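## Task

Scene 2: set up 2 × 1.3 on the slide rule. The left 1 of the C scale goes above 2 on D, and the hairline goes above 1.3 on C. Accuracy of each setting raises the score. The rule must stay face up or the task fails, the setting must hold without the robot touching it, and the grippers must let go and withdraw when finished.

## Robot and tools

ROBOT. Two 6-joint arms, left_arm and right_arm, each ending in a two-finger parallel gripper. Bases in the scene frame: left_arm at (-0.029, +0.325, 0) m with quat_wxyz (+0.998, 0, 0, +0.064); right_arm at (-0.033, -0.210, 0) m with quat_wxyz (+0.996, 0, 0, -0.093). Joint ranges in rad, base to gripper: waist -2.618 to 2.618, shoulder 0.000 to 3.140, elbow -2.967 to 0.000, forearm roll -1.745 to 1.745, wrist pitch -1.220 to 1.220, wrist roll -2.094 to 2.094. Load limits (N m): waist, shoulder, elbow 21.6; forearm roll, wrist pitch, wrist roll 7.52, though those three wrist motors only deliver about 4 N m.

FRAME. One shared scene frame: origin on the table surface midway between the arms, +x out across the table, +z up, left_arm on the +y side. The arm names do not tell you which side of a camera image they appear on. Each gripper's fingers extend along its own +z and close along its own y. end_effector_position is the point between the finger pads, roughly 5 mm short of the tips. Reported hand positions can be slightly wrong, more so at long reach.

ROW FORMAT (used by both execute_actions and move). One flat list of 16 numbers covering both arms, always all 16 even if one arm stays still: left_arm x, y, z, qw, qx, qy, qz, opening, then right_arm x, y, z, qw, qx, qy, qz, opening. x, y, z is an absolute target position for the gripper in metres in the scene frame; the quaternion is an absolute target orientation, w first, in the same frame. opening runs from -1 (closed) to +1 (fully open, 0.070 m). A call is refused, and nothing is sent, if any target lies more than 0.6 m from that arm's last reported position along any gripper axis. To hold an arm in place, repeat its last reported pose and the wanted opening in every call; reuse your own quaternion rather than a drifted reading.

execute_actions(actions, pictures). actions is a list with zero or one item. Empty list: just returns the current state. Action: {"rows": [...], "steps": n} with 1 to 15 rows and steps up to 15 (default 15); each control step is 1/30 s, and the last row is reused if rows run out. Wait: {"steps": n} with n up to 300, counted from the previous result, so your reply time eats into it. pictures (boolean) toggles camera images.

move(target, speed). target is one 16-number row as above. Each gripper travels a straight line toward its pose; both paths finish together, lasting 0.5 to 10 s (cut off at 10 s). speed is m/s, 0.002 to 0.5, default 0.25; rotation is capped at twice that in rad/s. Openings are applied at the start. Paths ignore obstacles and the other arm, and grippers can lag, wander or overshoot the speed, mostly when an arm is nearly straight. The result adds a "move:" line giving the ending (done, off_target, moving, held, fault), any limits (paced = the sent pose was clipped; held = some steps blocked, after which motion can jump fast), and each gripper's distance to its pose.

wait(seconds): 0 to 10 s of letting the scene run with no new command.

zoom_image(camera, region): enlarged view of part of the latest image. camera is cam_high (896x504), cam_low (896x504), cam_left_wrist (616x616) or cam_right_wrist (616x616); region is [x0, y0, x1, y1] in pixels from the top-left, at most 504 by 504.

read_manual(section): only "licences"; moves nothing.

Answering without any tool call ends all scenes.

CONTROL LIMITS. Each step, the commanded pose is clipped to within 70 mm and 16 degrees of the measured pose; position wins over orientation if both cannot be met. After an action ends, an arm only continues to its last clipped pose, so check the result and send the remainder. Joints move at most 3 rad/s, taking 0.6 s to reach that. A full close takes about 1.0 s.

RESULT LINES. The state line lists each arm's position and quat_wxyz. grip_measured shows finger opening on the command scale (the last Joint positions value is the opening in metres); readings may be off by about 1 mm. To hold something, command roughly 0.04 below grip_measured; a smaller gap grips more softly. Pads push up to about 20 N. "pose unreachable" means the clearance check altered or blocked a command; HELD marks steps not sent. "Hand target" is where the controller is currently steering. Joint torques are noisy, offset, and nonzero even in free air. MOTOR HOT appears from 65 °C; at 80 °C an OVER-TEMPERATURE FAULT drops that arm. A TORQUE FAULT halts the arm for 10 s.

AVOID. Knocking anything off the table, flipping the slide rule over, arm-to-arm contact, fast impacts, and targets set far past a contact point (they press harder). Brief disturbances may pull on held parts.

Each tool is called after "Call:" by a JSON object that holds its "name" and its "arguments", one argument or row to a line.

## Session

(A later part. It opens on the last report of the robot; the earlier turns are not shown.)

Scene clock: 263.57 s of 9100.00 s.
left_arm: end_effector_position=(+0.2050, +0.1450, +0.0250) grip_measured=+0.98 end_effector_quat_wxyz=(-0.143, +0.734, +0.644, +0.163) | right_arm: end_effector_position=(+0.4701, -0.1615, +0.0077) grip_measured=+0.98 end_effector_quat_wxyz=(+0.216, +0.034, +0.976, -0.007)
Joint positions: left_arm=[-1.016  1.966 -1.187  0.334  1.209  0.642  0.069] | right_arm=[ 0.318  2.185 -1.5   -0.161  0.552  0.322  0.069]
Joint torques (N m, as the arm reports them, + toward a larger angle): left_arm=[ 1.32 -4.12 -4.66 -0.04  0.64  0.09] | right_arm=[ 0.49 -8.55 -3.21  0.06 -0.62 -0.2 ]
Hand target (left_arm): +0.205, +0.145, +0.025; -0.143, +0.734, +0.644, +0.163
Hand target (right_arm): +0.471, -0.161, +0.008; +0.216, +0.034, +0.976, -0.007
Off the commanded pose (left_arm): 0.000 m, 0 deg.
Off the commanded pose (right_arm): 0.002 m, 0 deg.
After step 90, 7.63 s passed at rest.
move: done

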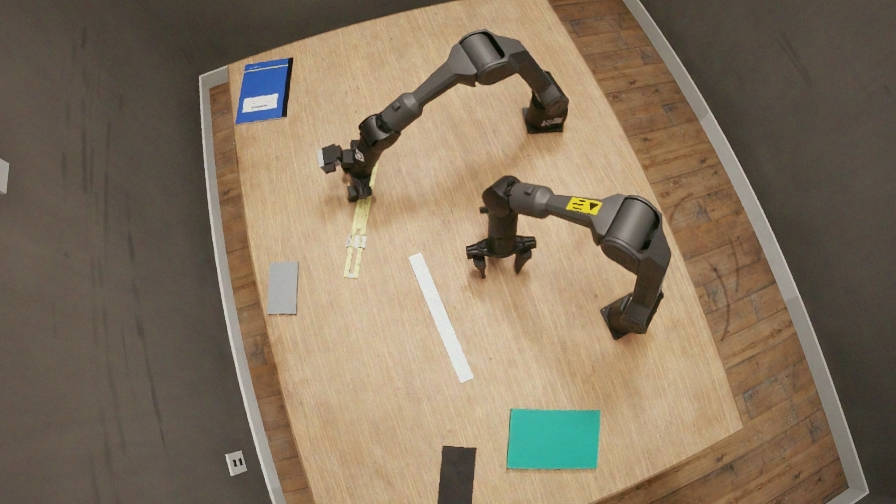

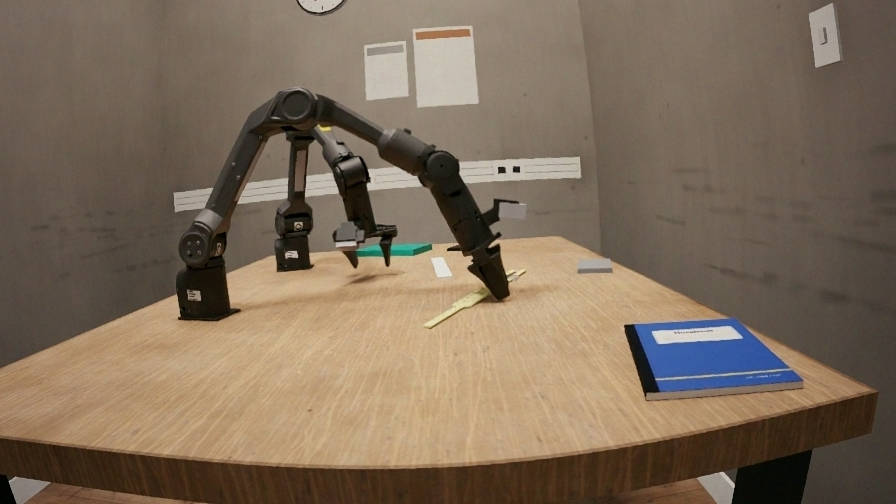

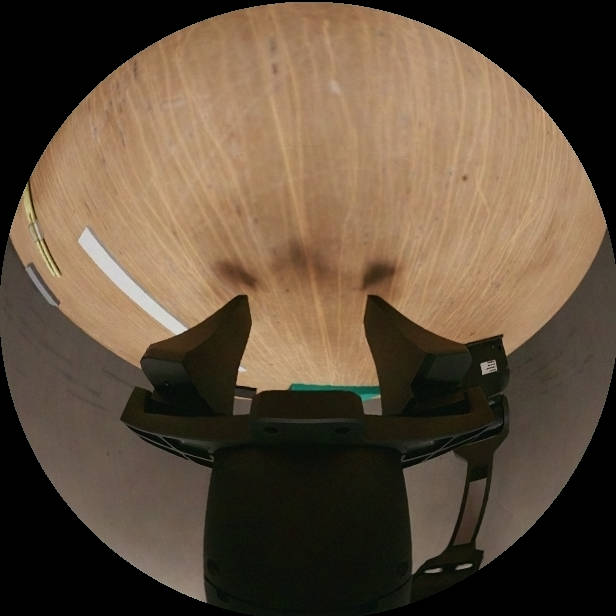

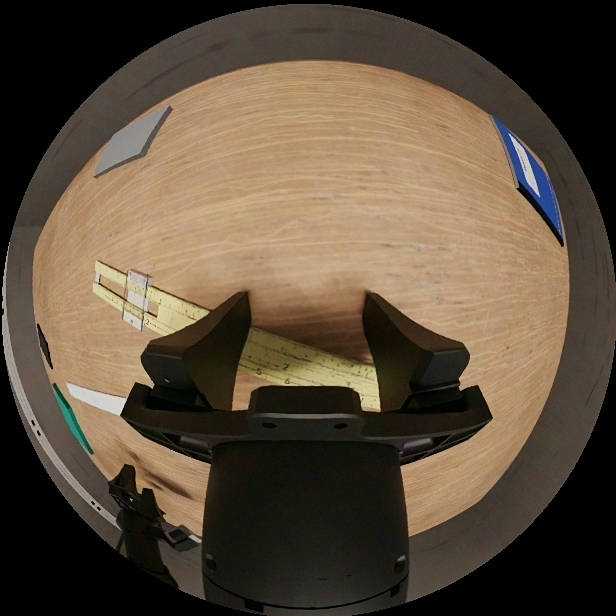

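Call:
{"name": "move", "arguments": {
  "target": [0.205, 0.145, 0.025, -0.1427, 0.7340, 0.6437, 0.1627, 1.0, 0.474, -0.163, 0.042, 0.2163, 0.0341, 0.9757, -0.0076, 1.0],
  "speed": 0.1
}}

Call:
{"name": "move", "arguments": {
  "target": [0.205, 0.145, 0.025, -0.1427, 0.7340, 0.6437, 0.1627, 1.0, 0.3622, -0.3184, 0.032, 0.0, 0.8324, 0.5541, 0.0, 0.0],
  "speed": 0.4
}}

Scene clock: 294.40 s of 9100.00 s.
left_arm: end_effector_position=(+0.2050, +0.1450, +0.0250) grip_measured=+0.98 end_effector_quat_wxyz=(-0.143, +0.734, +0.644, +0.163) | right_arm: end_effector_position=(+0.4746, -0.1628, +0.0428) grip_measured=+0.98 end_effector_quat_wxyz=(+0.217, +0.034, +0.976, -0.008)
Joint positions: left_arm=[-1.016  1.966 -1.187  0.334  1.209  0.642  0.069] | right_arm=[ 0.314  2.142 -1.575 -0.135  0.665  0.286  0.069]
Joint torques (N m, as the arm reports them, + toward a larger angle): left_arm=[ 1.4  -4.34 -4.67 -0.01  0.67  0.02] | right_arm=[-0.05 -8.09 -2.55  0.02 -0.64 -0.04]
Hand target (left_arm): +0.205, +0.145, +0.025; -0.143, +0.734, +0.644, +0.163
Hand target (right_arm): +0.474, -0.163, +0.042; +0.216, +0.034, +0.976, -0.008
Off the commanded pose (left_arm): 0.000 m, 0 deg.
Off the commanded pose (right_arm): 0.001 m, 0 deg.
After step 90, 27.10 s passed at rest.
move: done

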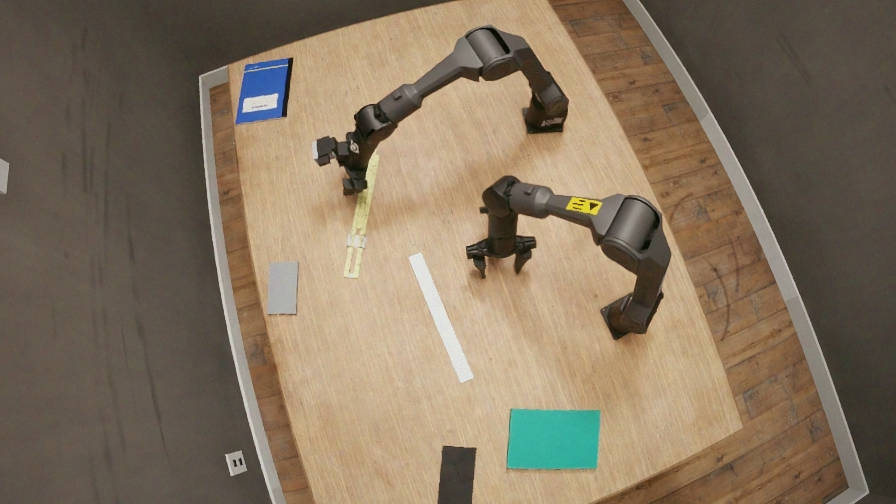

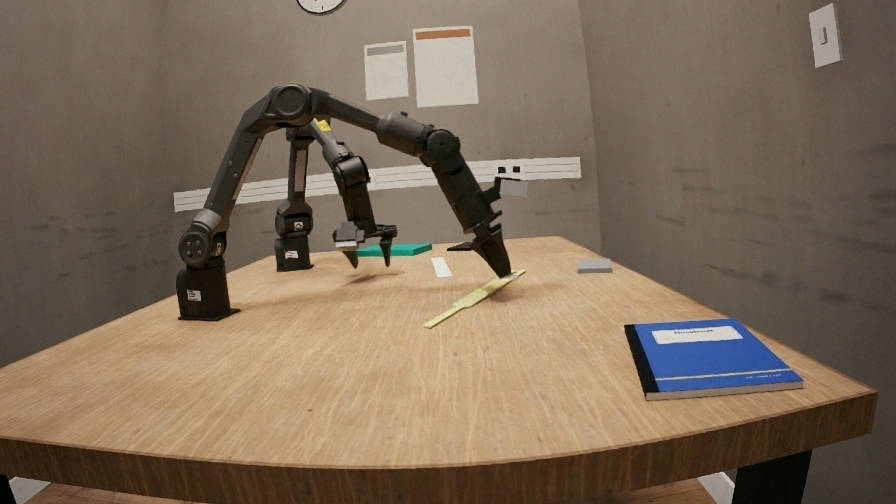

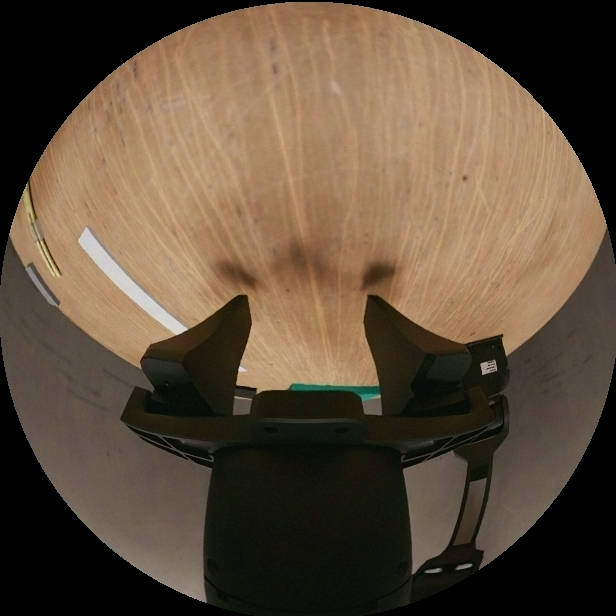

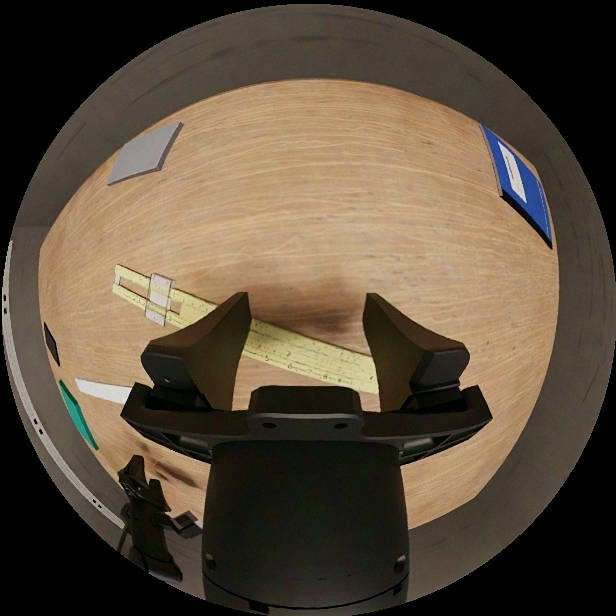

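Scene clock: 297.20 s of 9100.00 s.
left_arm: end_effector_position=(+0.2050, +0.1450, +0.0250) grip_measured=+0.98 end_effector_quat_wxyz=(-0.143, +0.734, +0.644, +0.163) | right_arm: end_effector_position=(+0.3641, -0.3207, +0.0318) grip_measured=+0.00 end_effector_quat_wxyz=(-0.001, +0.833, +0.553, +0.001)
Joint positions: left_arm=[-1.016  1.966 -1.187  0.334  1.209  0.642  0.069] | right_arm=[-0.088  2.112 -1.565  0.004  1.112  1.693  0.035]
Joint torques (N m, as the arm reports them, + toward a larger angle): left_arm=[ 1.24 -4.3  -4.73 -0.03  0.63  0.  ] | right_arm=[ 1.4  -7.5  -2.93  0.05 -0.09 -0.23]
Hand target (left_arm): +0.205, +0.145, +0.025; -0.143, +0.734, +0.644, +0.163
Hand target (right_arm): +0.364, -0.320, +0.032; -0.001, +0.833, +0.554, +0.001
Off the commanded pose (left_arm): 0.000 m, 0 deg.
Off the commanded pose (right_arm): 0.003 m, 0 deg.
move: done

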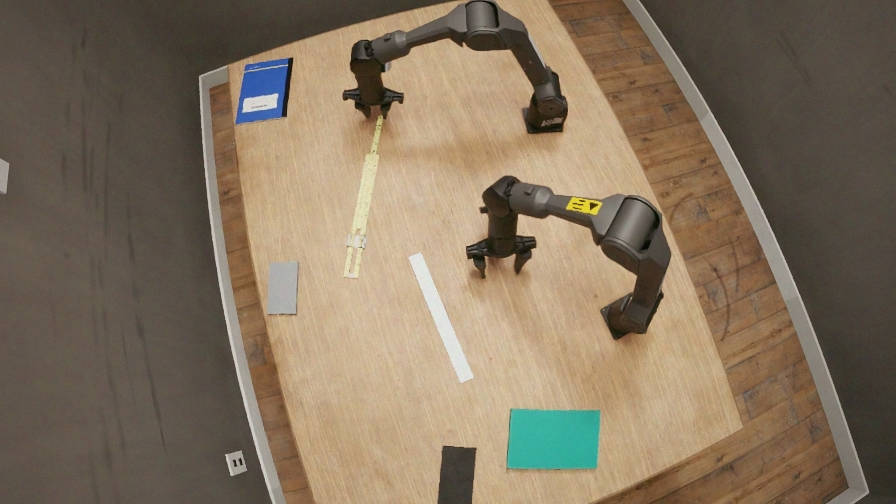

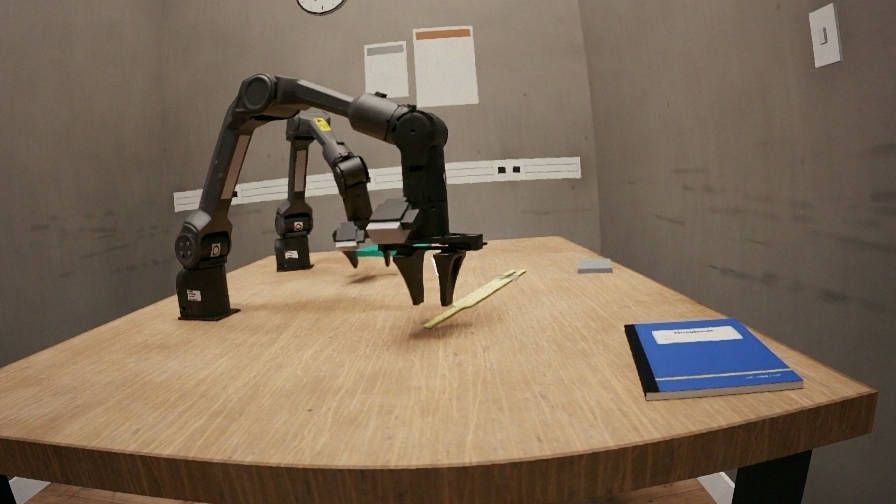

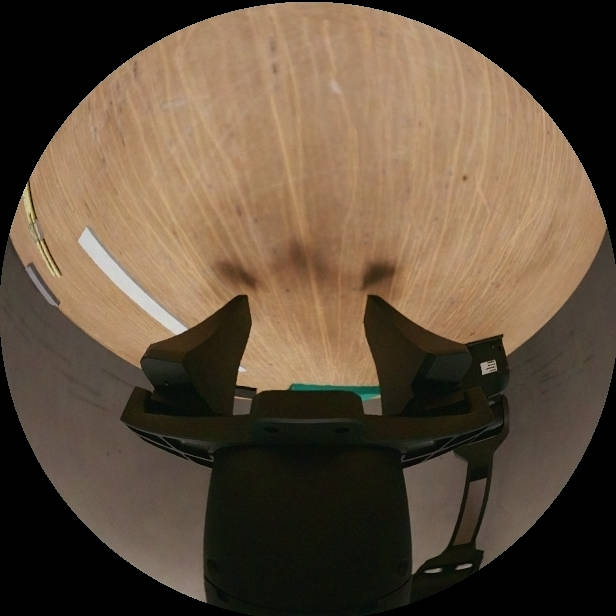

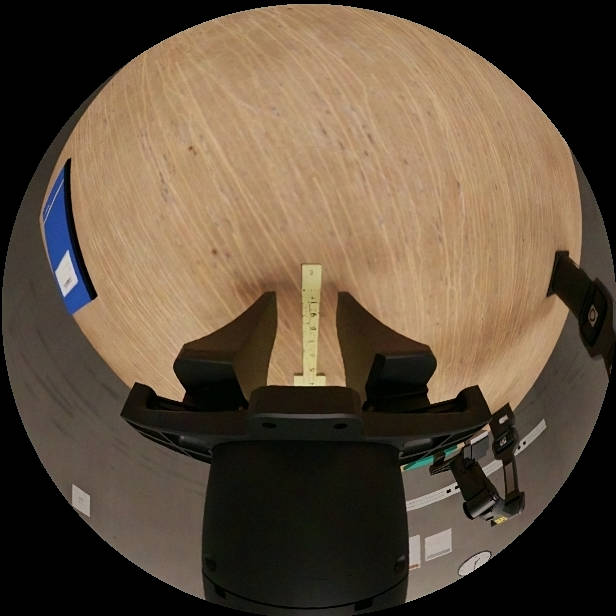

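Call:
{"name": "zoom_image", "arguments": {
  "camera": "cam_right_wrist",
  "region": [250, 250, 370, 400]
}}

Region (250, 250, 370, 400) of cam_right_wrist's 616x616 image, scaled by 3.360, with more detail than that image has; it fills the left 403 columns of this view, and the rest is white.

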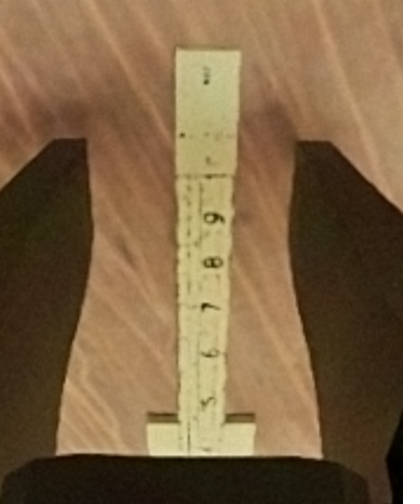

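Call:
{"name": "move", "arguments": {
  "target": [0.205, 0.145, 0.025, -0.1427, 0.7340, 0.6437, 0.1627, 1.0, 0.3629, -0.3154, 0.0045, 0.0, 0.8324, 0.5541, 0.0, -0.3],
  "speed": 0.04
}}

Call:
{"name": "execute_actions", "arguments": {
  "actions": [
    {"rows": [[0.205, 0.145, 0.025, -0.1427, 0.7340, 0.6437, 0.1627, 1.0, 0.3629, -0.3154, 0.0045, 0.0, 0.8324, 0.5541, 0.0, -0.38],[0.205, 0.145, 0.025, -0.1427, 0.7340, 0.6437, 0.1627, 1.0, 0.3629, -0.3154, 0.0045, 0.0, 0.8324, 0.5541, 0.0, -0.45],[0.205, 0.145, 0.025, -0.1427, 0.7340, 0.6437, 0.1627, 1.0, 0.3629, -0.3154, 0.0045, 0.0, 0.8324, 0.5541, 0.0, -0.51],[0.205, 0.145, 0.025, -0.1427, 0.7340, 0.6437, 0.1627, 1.0, 0.3629, -0.3154, 0.0045, 0.0, 0.8324, 0.5541, 0.0, -0.56],[0.205, 0.145, 0.025, -0.1427, 0.7340, 0.6437, 0.1627, 1.0, 0.3629, -0.3154, 0.0045, 0.0, 0.8324, 0.5541, 0.0, -0.59],[0.205, 0.145, 0.025, -0.1427, 0.7340, 0.6437, 0.1627, 1.0, 0.3629, -0.3154, 0.0045, 0.0, 0.8324, 0.5541, 0.0, -0.61],[0.205, 0.145, 0.025, -0.1427, 0.7340, 0.6437, 0.1627, 1.0, 0.3629, -0.3154, 0.0045, 0.0, 0.8324, 0.5541, 0.0, -0.625],[0.205, 0.145, 0.025, -0.1427, 0.7340, 0.6437, 0.1627, 1.0, 0.3629, -0.3154, 0.0045, 0.0, 0.8324, 0.5541, 0.0, -0.64],[0.205, 0.145, 0.025, -0.1427, 0.7340, 0.6437, 0.1627, 1.0, 0.3629, -0.3154, 0.0045, 0.0, 0.8324, 0.5541, 0.0, -0.65],[0.205, 0.145, 0.025, -0.1427, 0.7340, 0.6437, 0.1627, 1.0, 0.3629, -0.3154, 0.0045, 0.0, 0.8324, 0.5541, 0.0, -0.66],[0.205, 0.145, 0.025, -0.1427, 0.7340, 0.6437, 0.1627, 1.0, 0.3629, -0.3154, 0.0045, 0.0, 0.8324, 0.5541, 0.0, -0.67],[0.205, 0.145, 0.025, -0.1427, 0.7340, 0.6437, 0.1627, 1.0, 0.3629, -0.3154, 0.0045, 0.0, 0.8324, 0.5541, 0.0, -0.68],[0.205, 0.145, 0.025, -0.1427, 0.7340, 0.6437, 0.1627, 1.0, 0.3629, -0.3154, 0.0045, 0.0, 0.8324, 0.5541, 0.0, -0.69],[0.205, 0.145, 0.025, -0.1427, 0.7340, 0.6437, 0.1627, 1.0, 0.3629, -0.3154, 0.0045, 0.0, 0.8324, 0.5541, 0.0, -0.70],[0.205, 0.145, 0.025, -0.1427, 0.7340, 0.6437, 0.1627, 1.0, 0.3629, -0.3154, 0.0045, 0.0, 0.8324, 0.5541, 0.0, -0.71]], "steps": 15}
  ]
}}

Scene clock: 319.00 s of 9100.00 s.
left_arm: end_effector_position=(+0.2050, +0.1450, +0.0250) grip_measured=+0.98 end_effector_quat_wxyz=(-0.143, +0.734, +0.644, +0.163) | right_arm: end_effector_position=(+0.3623, -0.3152, +0.0040) grip_measured=-0.30 end_effector_quat_wxyz=(-0.000, +0.832, +0.554, -0.000)
Joint positions: left_arm=[-1.016  1.966 -1.187  0.334  1.209  0.642  0.069] | right_arm=[-0.075  2.143 -1.5   -0.     1.016  1.706  0.025]
Joint torques (N m, as the arm reports them, + toward a larger angle): left_arm=[ 0.94 -4.66 -4.67  0.    0.64 -0.05] | right_arm=[ 1.16 -8.05 -2.76 -0.17  0.19  0.12]
Hand target (left_arm): +0.205, +0.145, +0.025; -0.143, +0.734, +0.644, +0.163
Hand target (right_arm): +0.363, -0.315, +0.005; -0.000, +0.832, +0.554, -0.000
Off the commanded pose (left_arm): 0.000 m, 0 deg.
Off the commanded pose (right_arm): 0.001 m, 0 deg.
After step 90, 17.87 s passed at rest.
move: done

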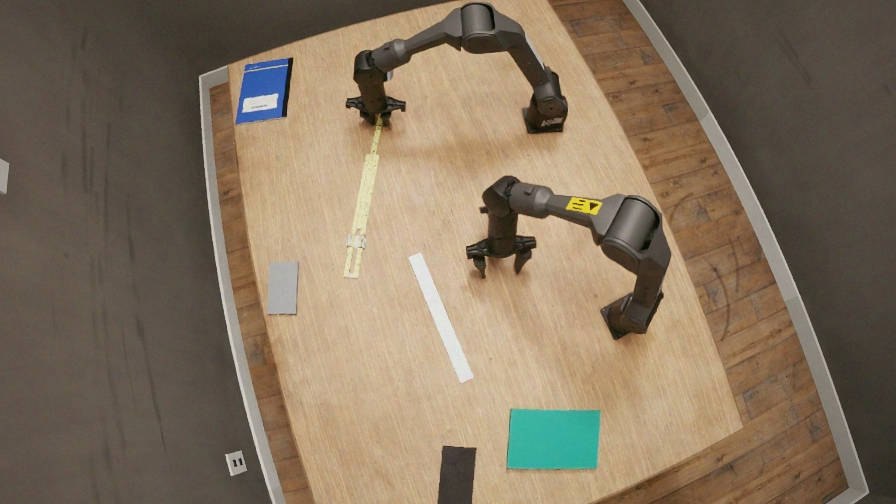

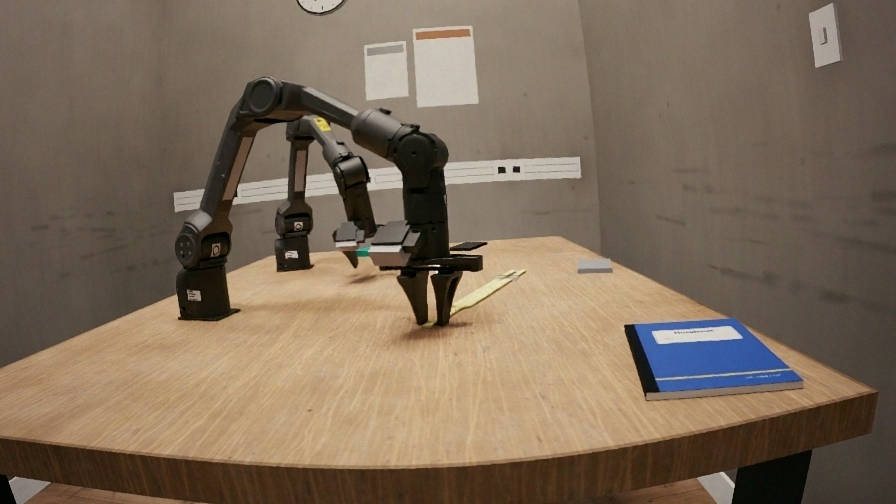

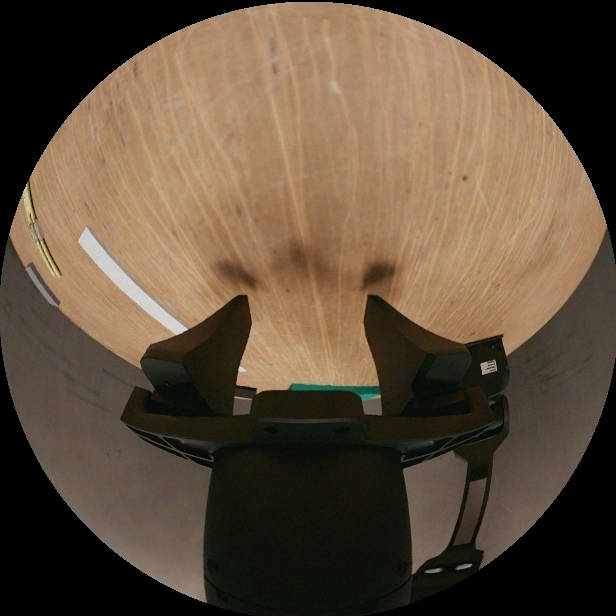

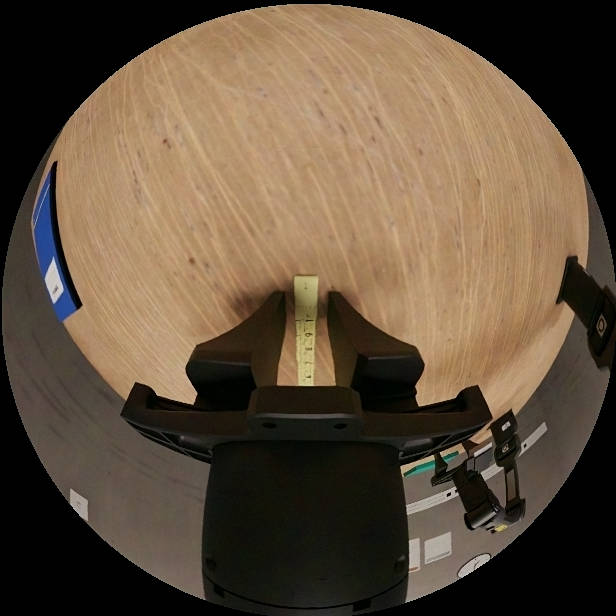

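Scene clock: 319.50 s of 9100.00 s.
left_arm: end_effector_position=(+0.2050, +0.1450, +0.0250) grip_measured=+0.98 end_effector_quat_wxyz=(-0.143, +0.734, +0.644, +0.163) | right_arm: end_effector_position=(+0.3629, -0.3153, +0.0044) grip_measured=-0.68 end_effector_quat_wxyz=(-0.000, +0.832, +0.554, -0.000)
Joint positions: left_arm=[-1.016  1.966 -1.187  0.334  1.209  0.642  0.069] | right_arm=[-0.075  2.144 -1.503 -0.     1.017  1.706  0.011]
Joint torques (N m, as the arm reports them, + toward a larger angle): left_arm=[ 1.14 -4.48 -4.56 -0.01  0.65 -0.06] | right_arm=[ 1.08 -7.97 -2.99 -0.14  0.18 -0.01]
Hand target (left_arm): +0.205, +0.145, +0.025; -0.143, +0.734, +0.644, +0.163
Hand target (right_arm): +0.363, -0.315, +0.004; +0.000, +0.832, +0.554, -0.000
Off the commanded pose (left_arm): 0.000 m, 0 deg.
Off the commanded pose (right_arm): 0.000 m, 0 deg.
Steps of this call (steps 1 to 15: all 15 steps of this action). Readings (end_effector_position):
1: left_arm (+0.2050, +0.1450, +0.0250) | right_arm (+0.3624, -0.3152, +0.0040)
2: left_arm (+0.2050, +0.1450, +0.0250) | right_arm (+0.3626, -0.3153, +0.0042)
4: left_arm (+0.2050, +0.1450, +0.0250) | right_arm (+0.3627, -0.3153, +0.0043)
8: left_arm (+0.2050, +0.1450, +0.0250) | right_arm (+0.3628, -0.3153, +0.0043)
15: the state above

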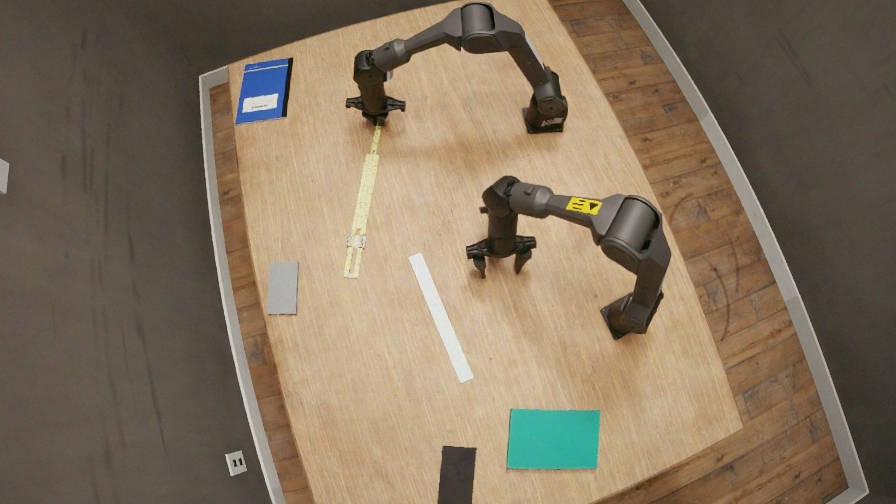

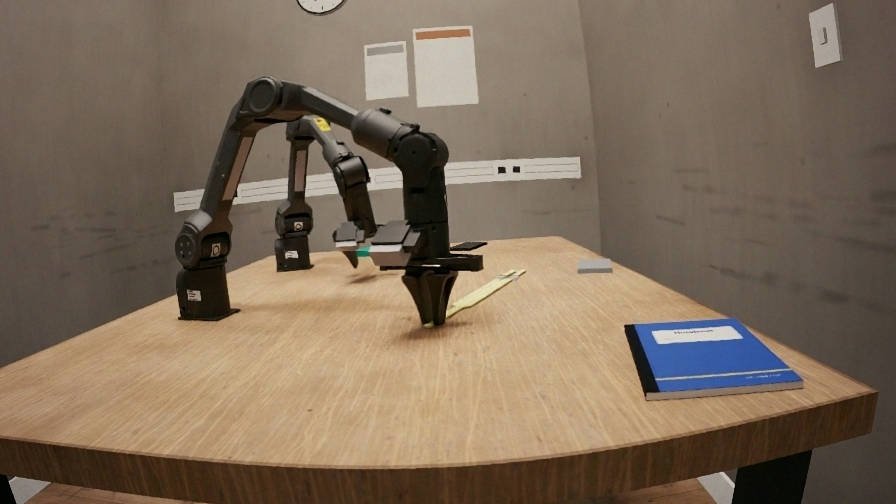

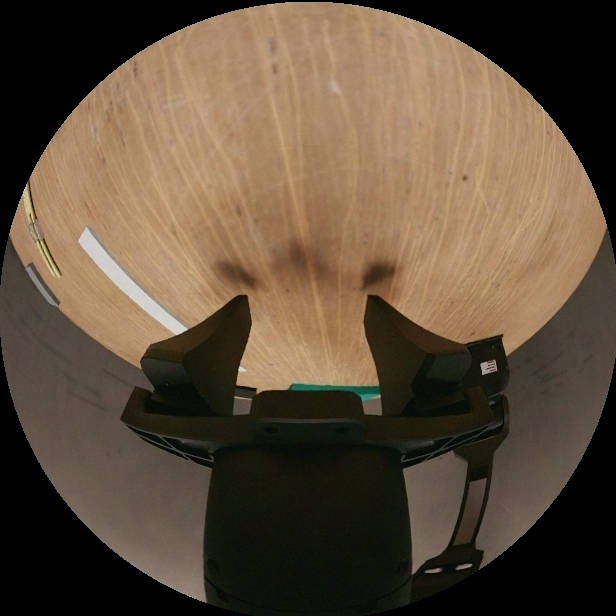

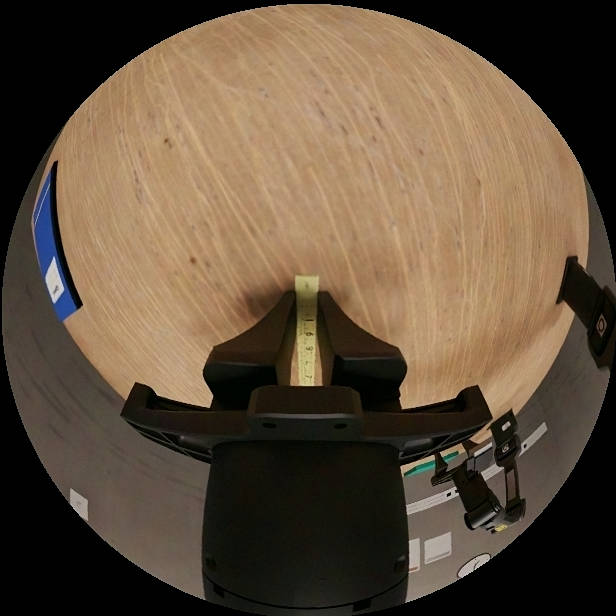

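Call:
{"name": "move", "arguments": {
  "target": [0.205, 0.145, 0.025, -0.1427, 0.7340, 0.6437, 0.1627, 1.0, 0.2252, -0.3912, 0.0045, 0.0, 0.7934, 0.6088, 0.0, -0.72],
  "speed": 0.06
}}

Scene clock: 328.23 s of 9100.00 s.
left_arm: end_effector_position=(+0.2050, +0.1450, +0.0250) grip_measured=+0.98 end_effector_quat_wxyz=(-0.143, +0.734, +0.644, +0.163) | right_arm: end_effector_position=(+0.2255, -0.3934, +0.0052) grip_measured=-0.69 end_effector_quat_wxyz=(+0.000, +0.794, +0.609, -0.000)
Joint positions: left_arm=[-1.016  1.966 -1.187  0.334  1.209  0.642  0.069] | right_arm=[-0.431  1.867 -1.029 -0.001  0.82   1.217  0.011]
Joint torques (N m, as the arm reports them, + toward a larger angle): left_arm=[ 0.85 -4.81 -4.49  0.03  0.65 -0.13] | right_arm=[ 1.41 -6.33 -2.45 -0.04 -0.08  0.17]
Hand target (left_arm): +0.205, +0.145, +0.025; -0.143, +0.734, +0.644, +0.163
Hand target (right_arm): +0.226, -0.393, +0.005; +0.000, +0.793, +0.609, -0.000
Off the commanded pose (left_arm): 0.000 m, 0 deg.
Off the commanded pose (right_arm): 0.002 m, 0 deg.
After step 90, 2.87 s passed at rest.
move: done

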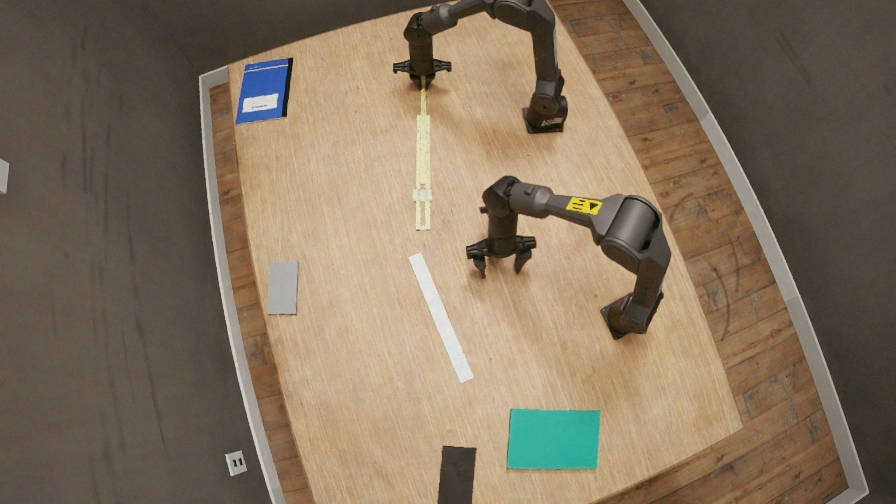

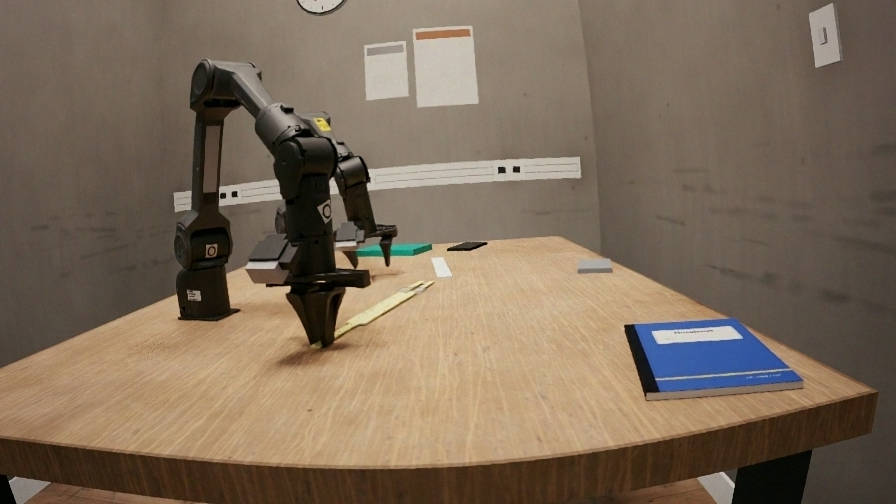

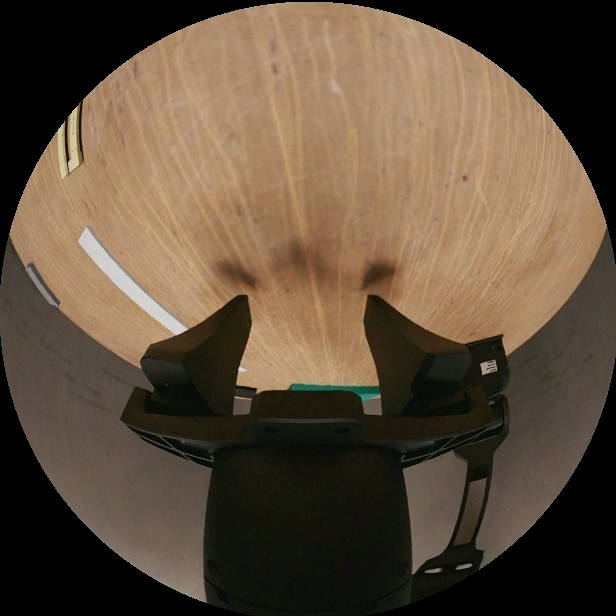

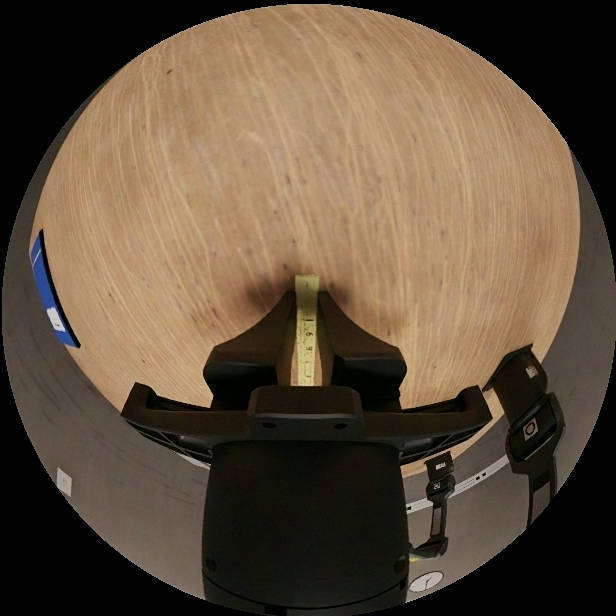

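Call:
{"name": "move", "arguments": {
  "target": [0.205, 0.145, 0.025, -0.1427, 0.7340, 0.6437, 0.1627, 1.0, 0.1556, -0.2295, 0.0045, 0.0, 0.7518, 0.6593, 0.0, -0.72],
  "speed": 0.06
}}

Call:
{"name": "move", "arguments": {
  "target": [0.205, 0.145, 0.0065, -0.1427, 0.7340, 0.6437, 0.1627, 1.0, 0.1556, -0.2295, 0.0045, 0.0, 0.7518, 0.6593, 0.0, -0.72],
  "speed": 0.03
}}

Scene clock: 340.97 s of 9100.00 s.
left_arm: end_effector_position=(+0.2050, +0.1450, +0.0250) grip_measured=+0.98 end_effector_quat_wxyz=(-0.143, +0.734, +0.644, +0.163) | right_arm: end_effector_position=(+0.1534, -0.2296, +0.0054) grip_measured=-0.69 end_effector_quat_wxyz=(-0.001, +0.752, +0.659, +0.000)
Joint positions: left_arm=[-1.016  1.966 -1.187  0.334  1.209  0.642  0.069] | right_arm=[ 0.077  1.48  -0.505  0.002  0.684  1.591  0.011]
Joint torques (N m, as the arm reports them, + toward a larger angle): left_arm=[ 0.88 -5.03 -4.42  0.01  0.62 -0.16] | right_arm=[ 0.04 -3.07 -2.12 -0.06 -0.04 -0.27]
Hand target (left_arm): +0.205, +0.145, +0.025; -0.143, +0.734, +0.644, +0.163
Hand target (right_arm): +0.154, -0.230, +0.005; -0.000, +0.752, +0.659, +0.000
Off the commanded pose (left_arm): 0.000 m, 0 deg.
Off the commanded pose (right_arm): 0.002 m, 0 deg.
After step 90, 6.50 s passed at rest.
move: done

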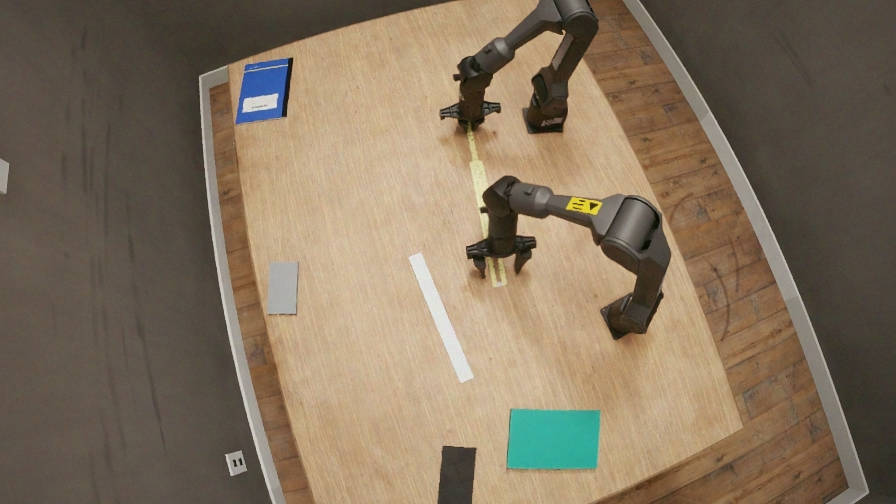

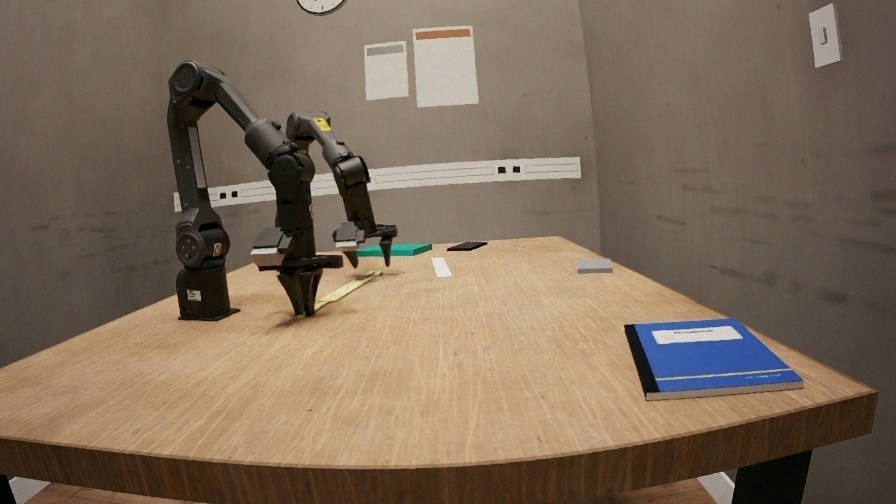

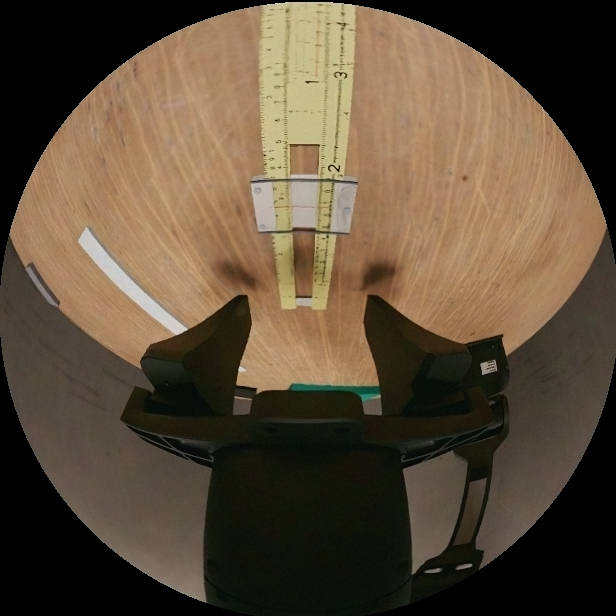

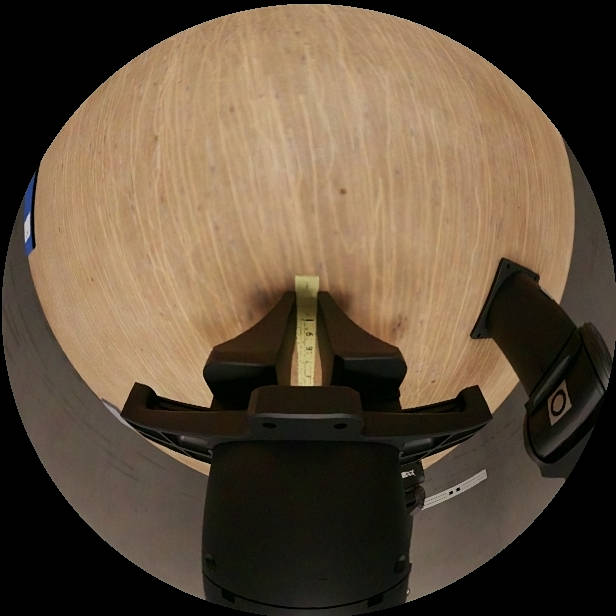

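Scene clock: 341.80 s of 9100.00 s.
left_arm: end_effector_position=(+0.2049, +0.1453, +0.0078) grip_measured=+0.98 end_effector_quat_wxyz=(-0.143, +0.734, +0.644, +0.163) | right_arm: end_effector_position=(+0.1556, -0.2295, +0.0045) grip_measured=-0.69 end_effector_quat_wxyz=(+0.000, +0.752, +0.659, +0.000)
Joint positions: left_arm=[-1.016  2.001 -1.164  0.343  1.154  0.619  0.069] | right_arm=[ 0.081  1.49  -0.511  0.     0.679  1.597  0.011]
Joint torques (N m, as the arm reports them, + toward a larger angle): left_arm=[ 0.74 -1.48 -0.96  0.23 -1.89 -0.42] | right_arm=[ 1.4  -2.26 -2.18 -0.13 -0.14  0.22]
Hand target (left_arm): +0.205, +0.145, +0.007; -0.143, +0.734, +0.644, +0.163
Hand target (right_arm): +0.156, -0.229, +0.004; -0.000, +0.752, +0.659, -0.000
Off the commanded pose (left_arm): 0.001 m, 0 deg.
Off the commanded pose (right_arm): 0.000 m, 0 deg.
move: done

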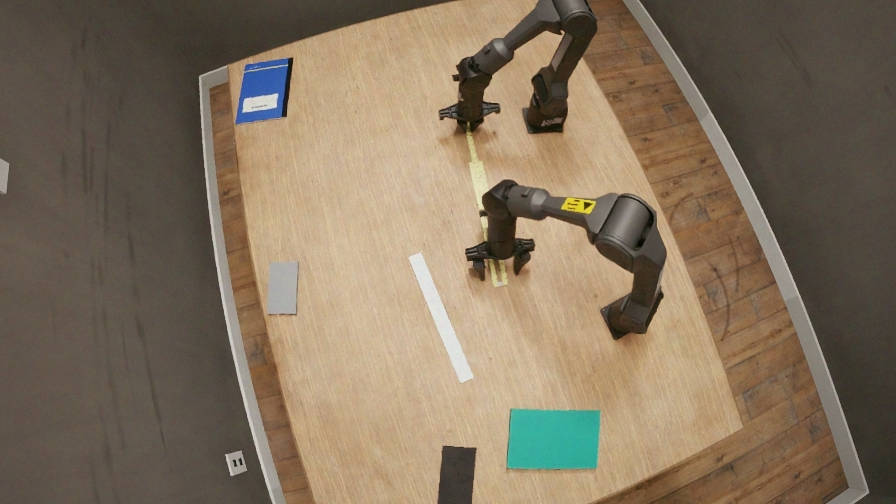

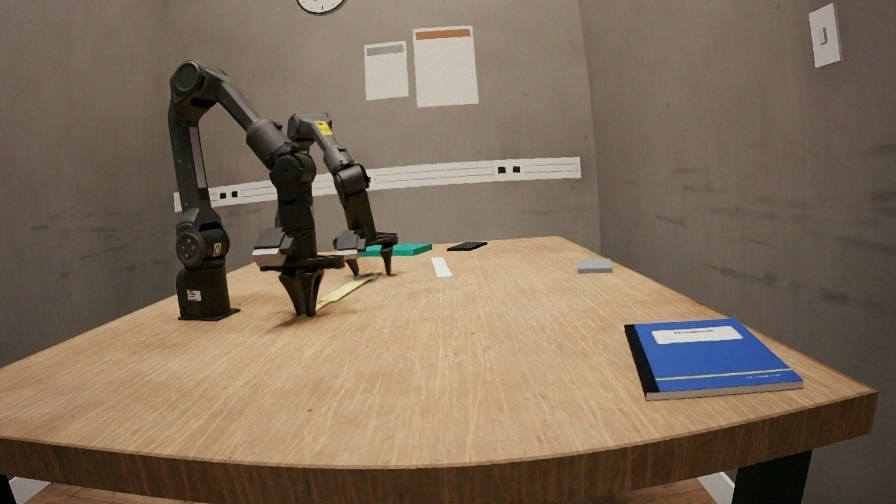

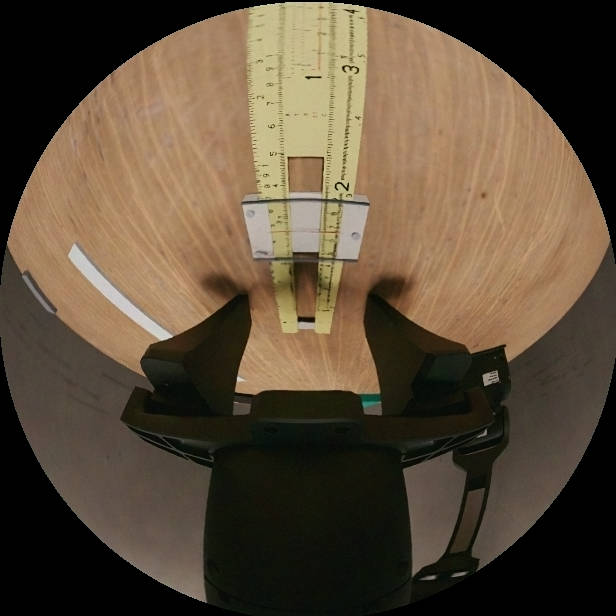

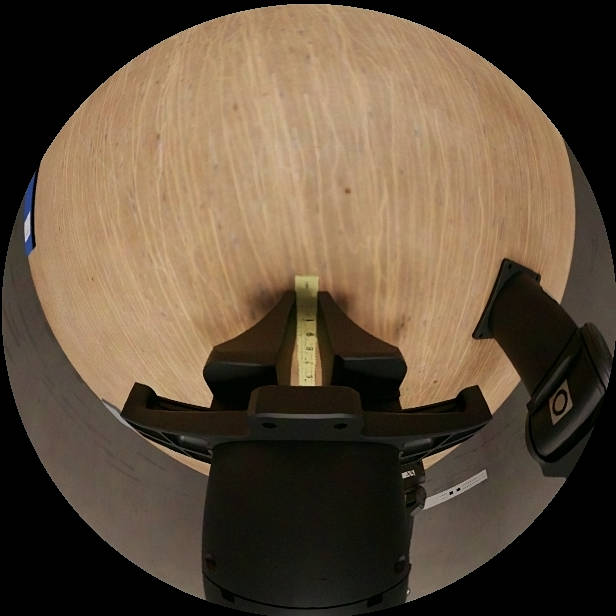

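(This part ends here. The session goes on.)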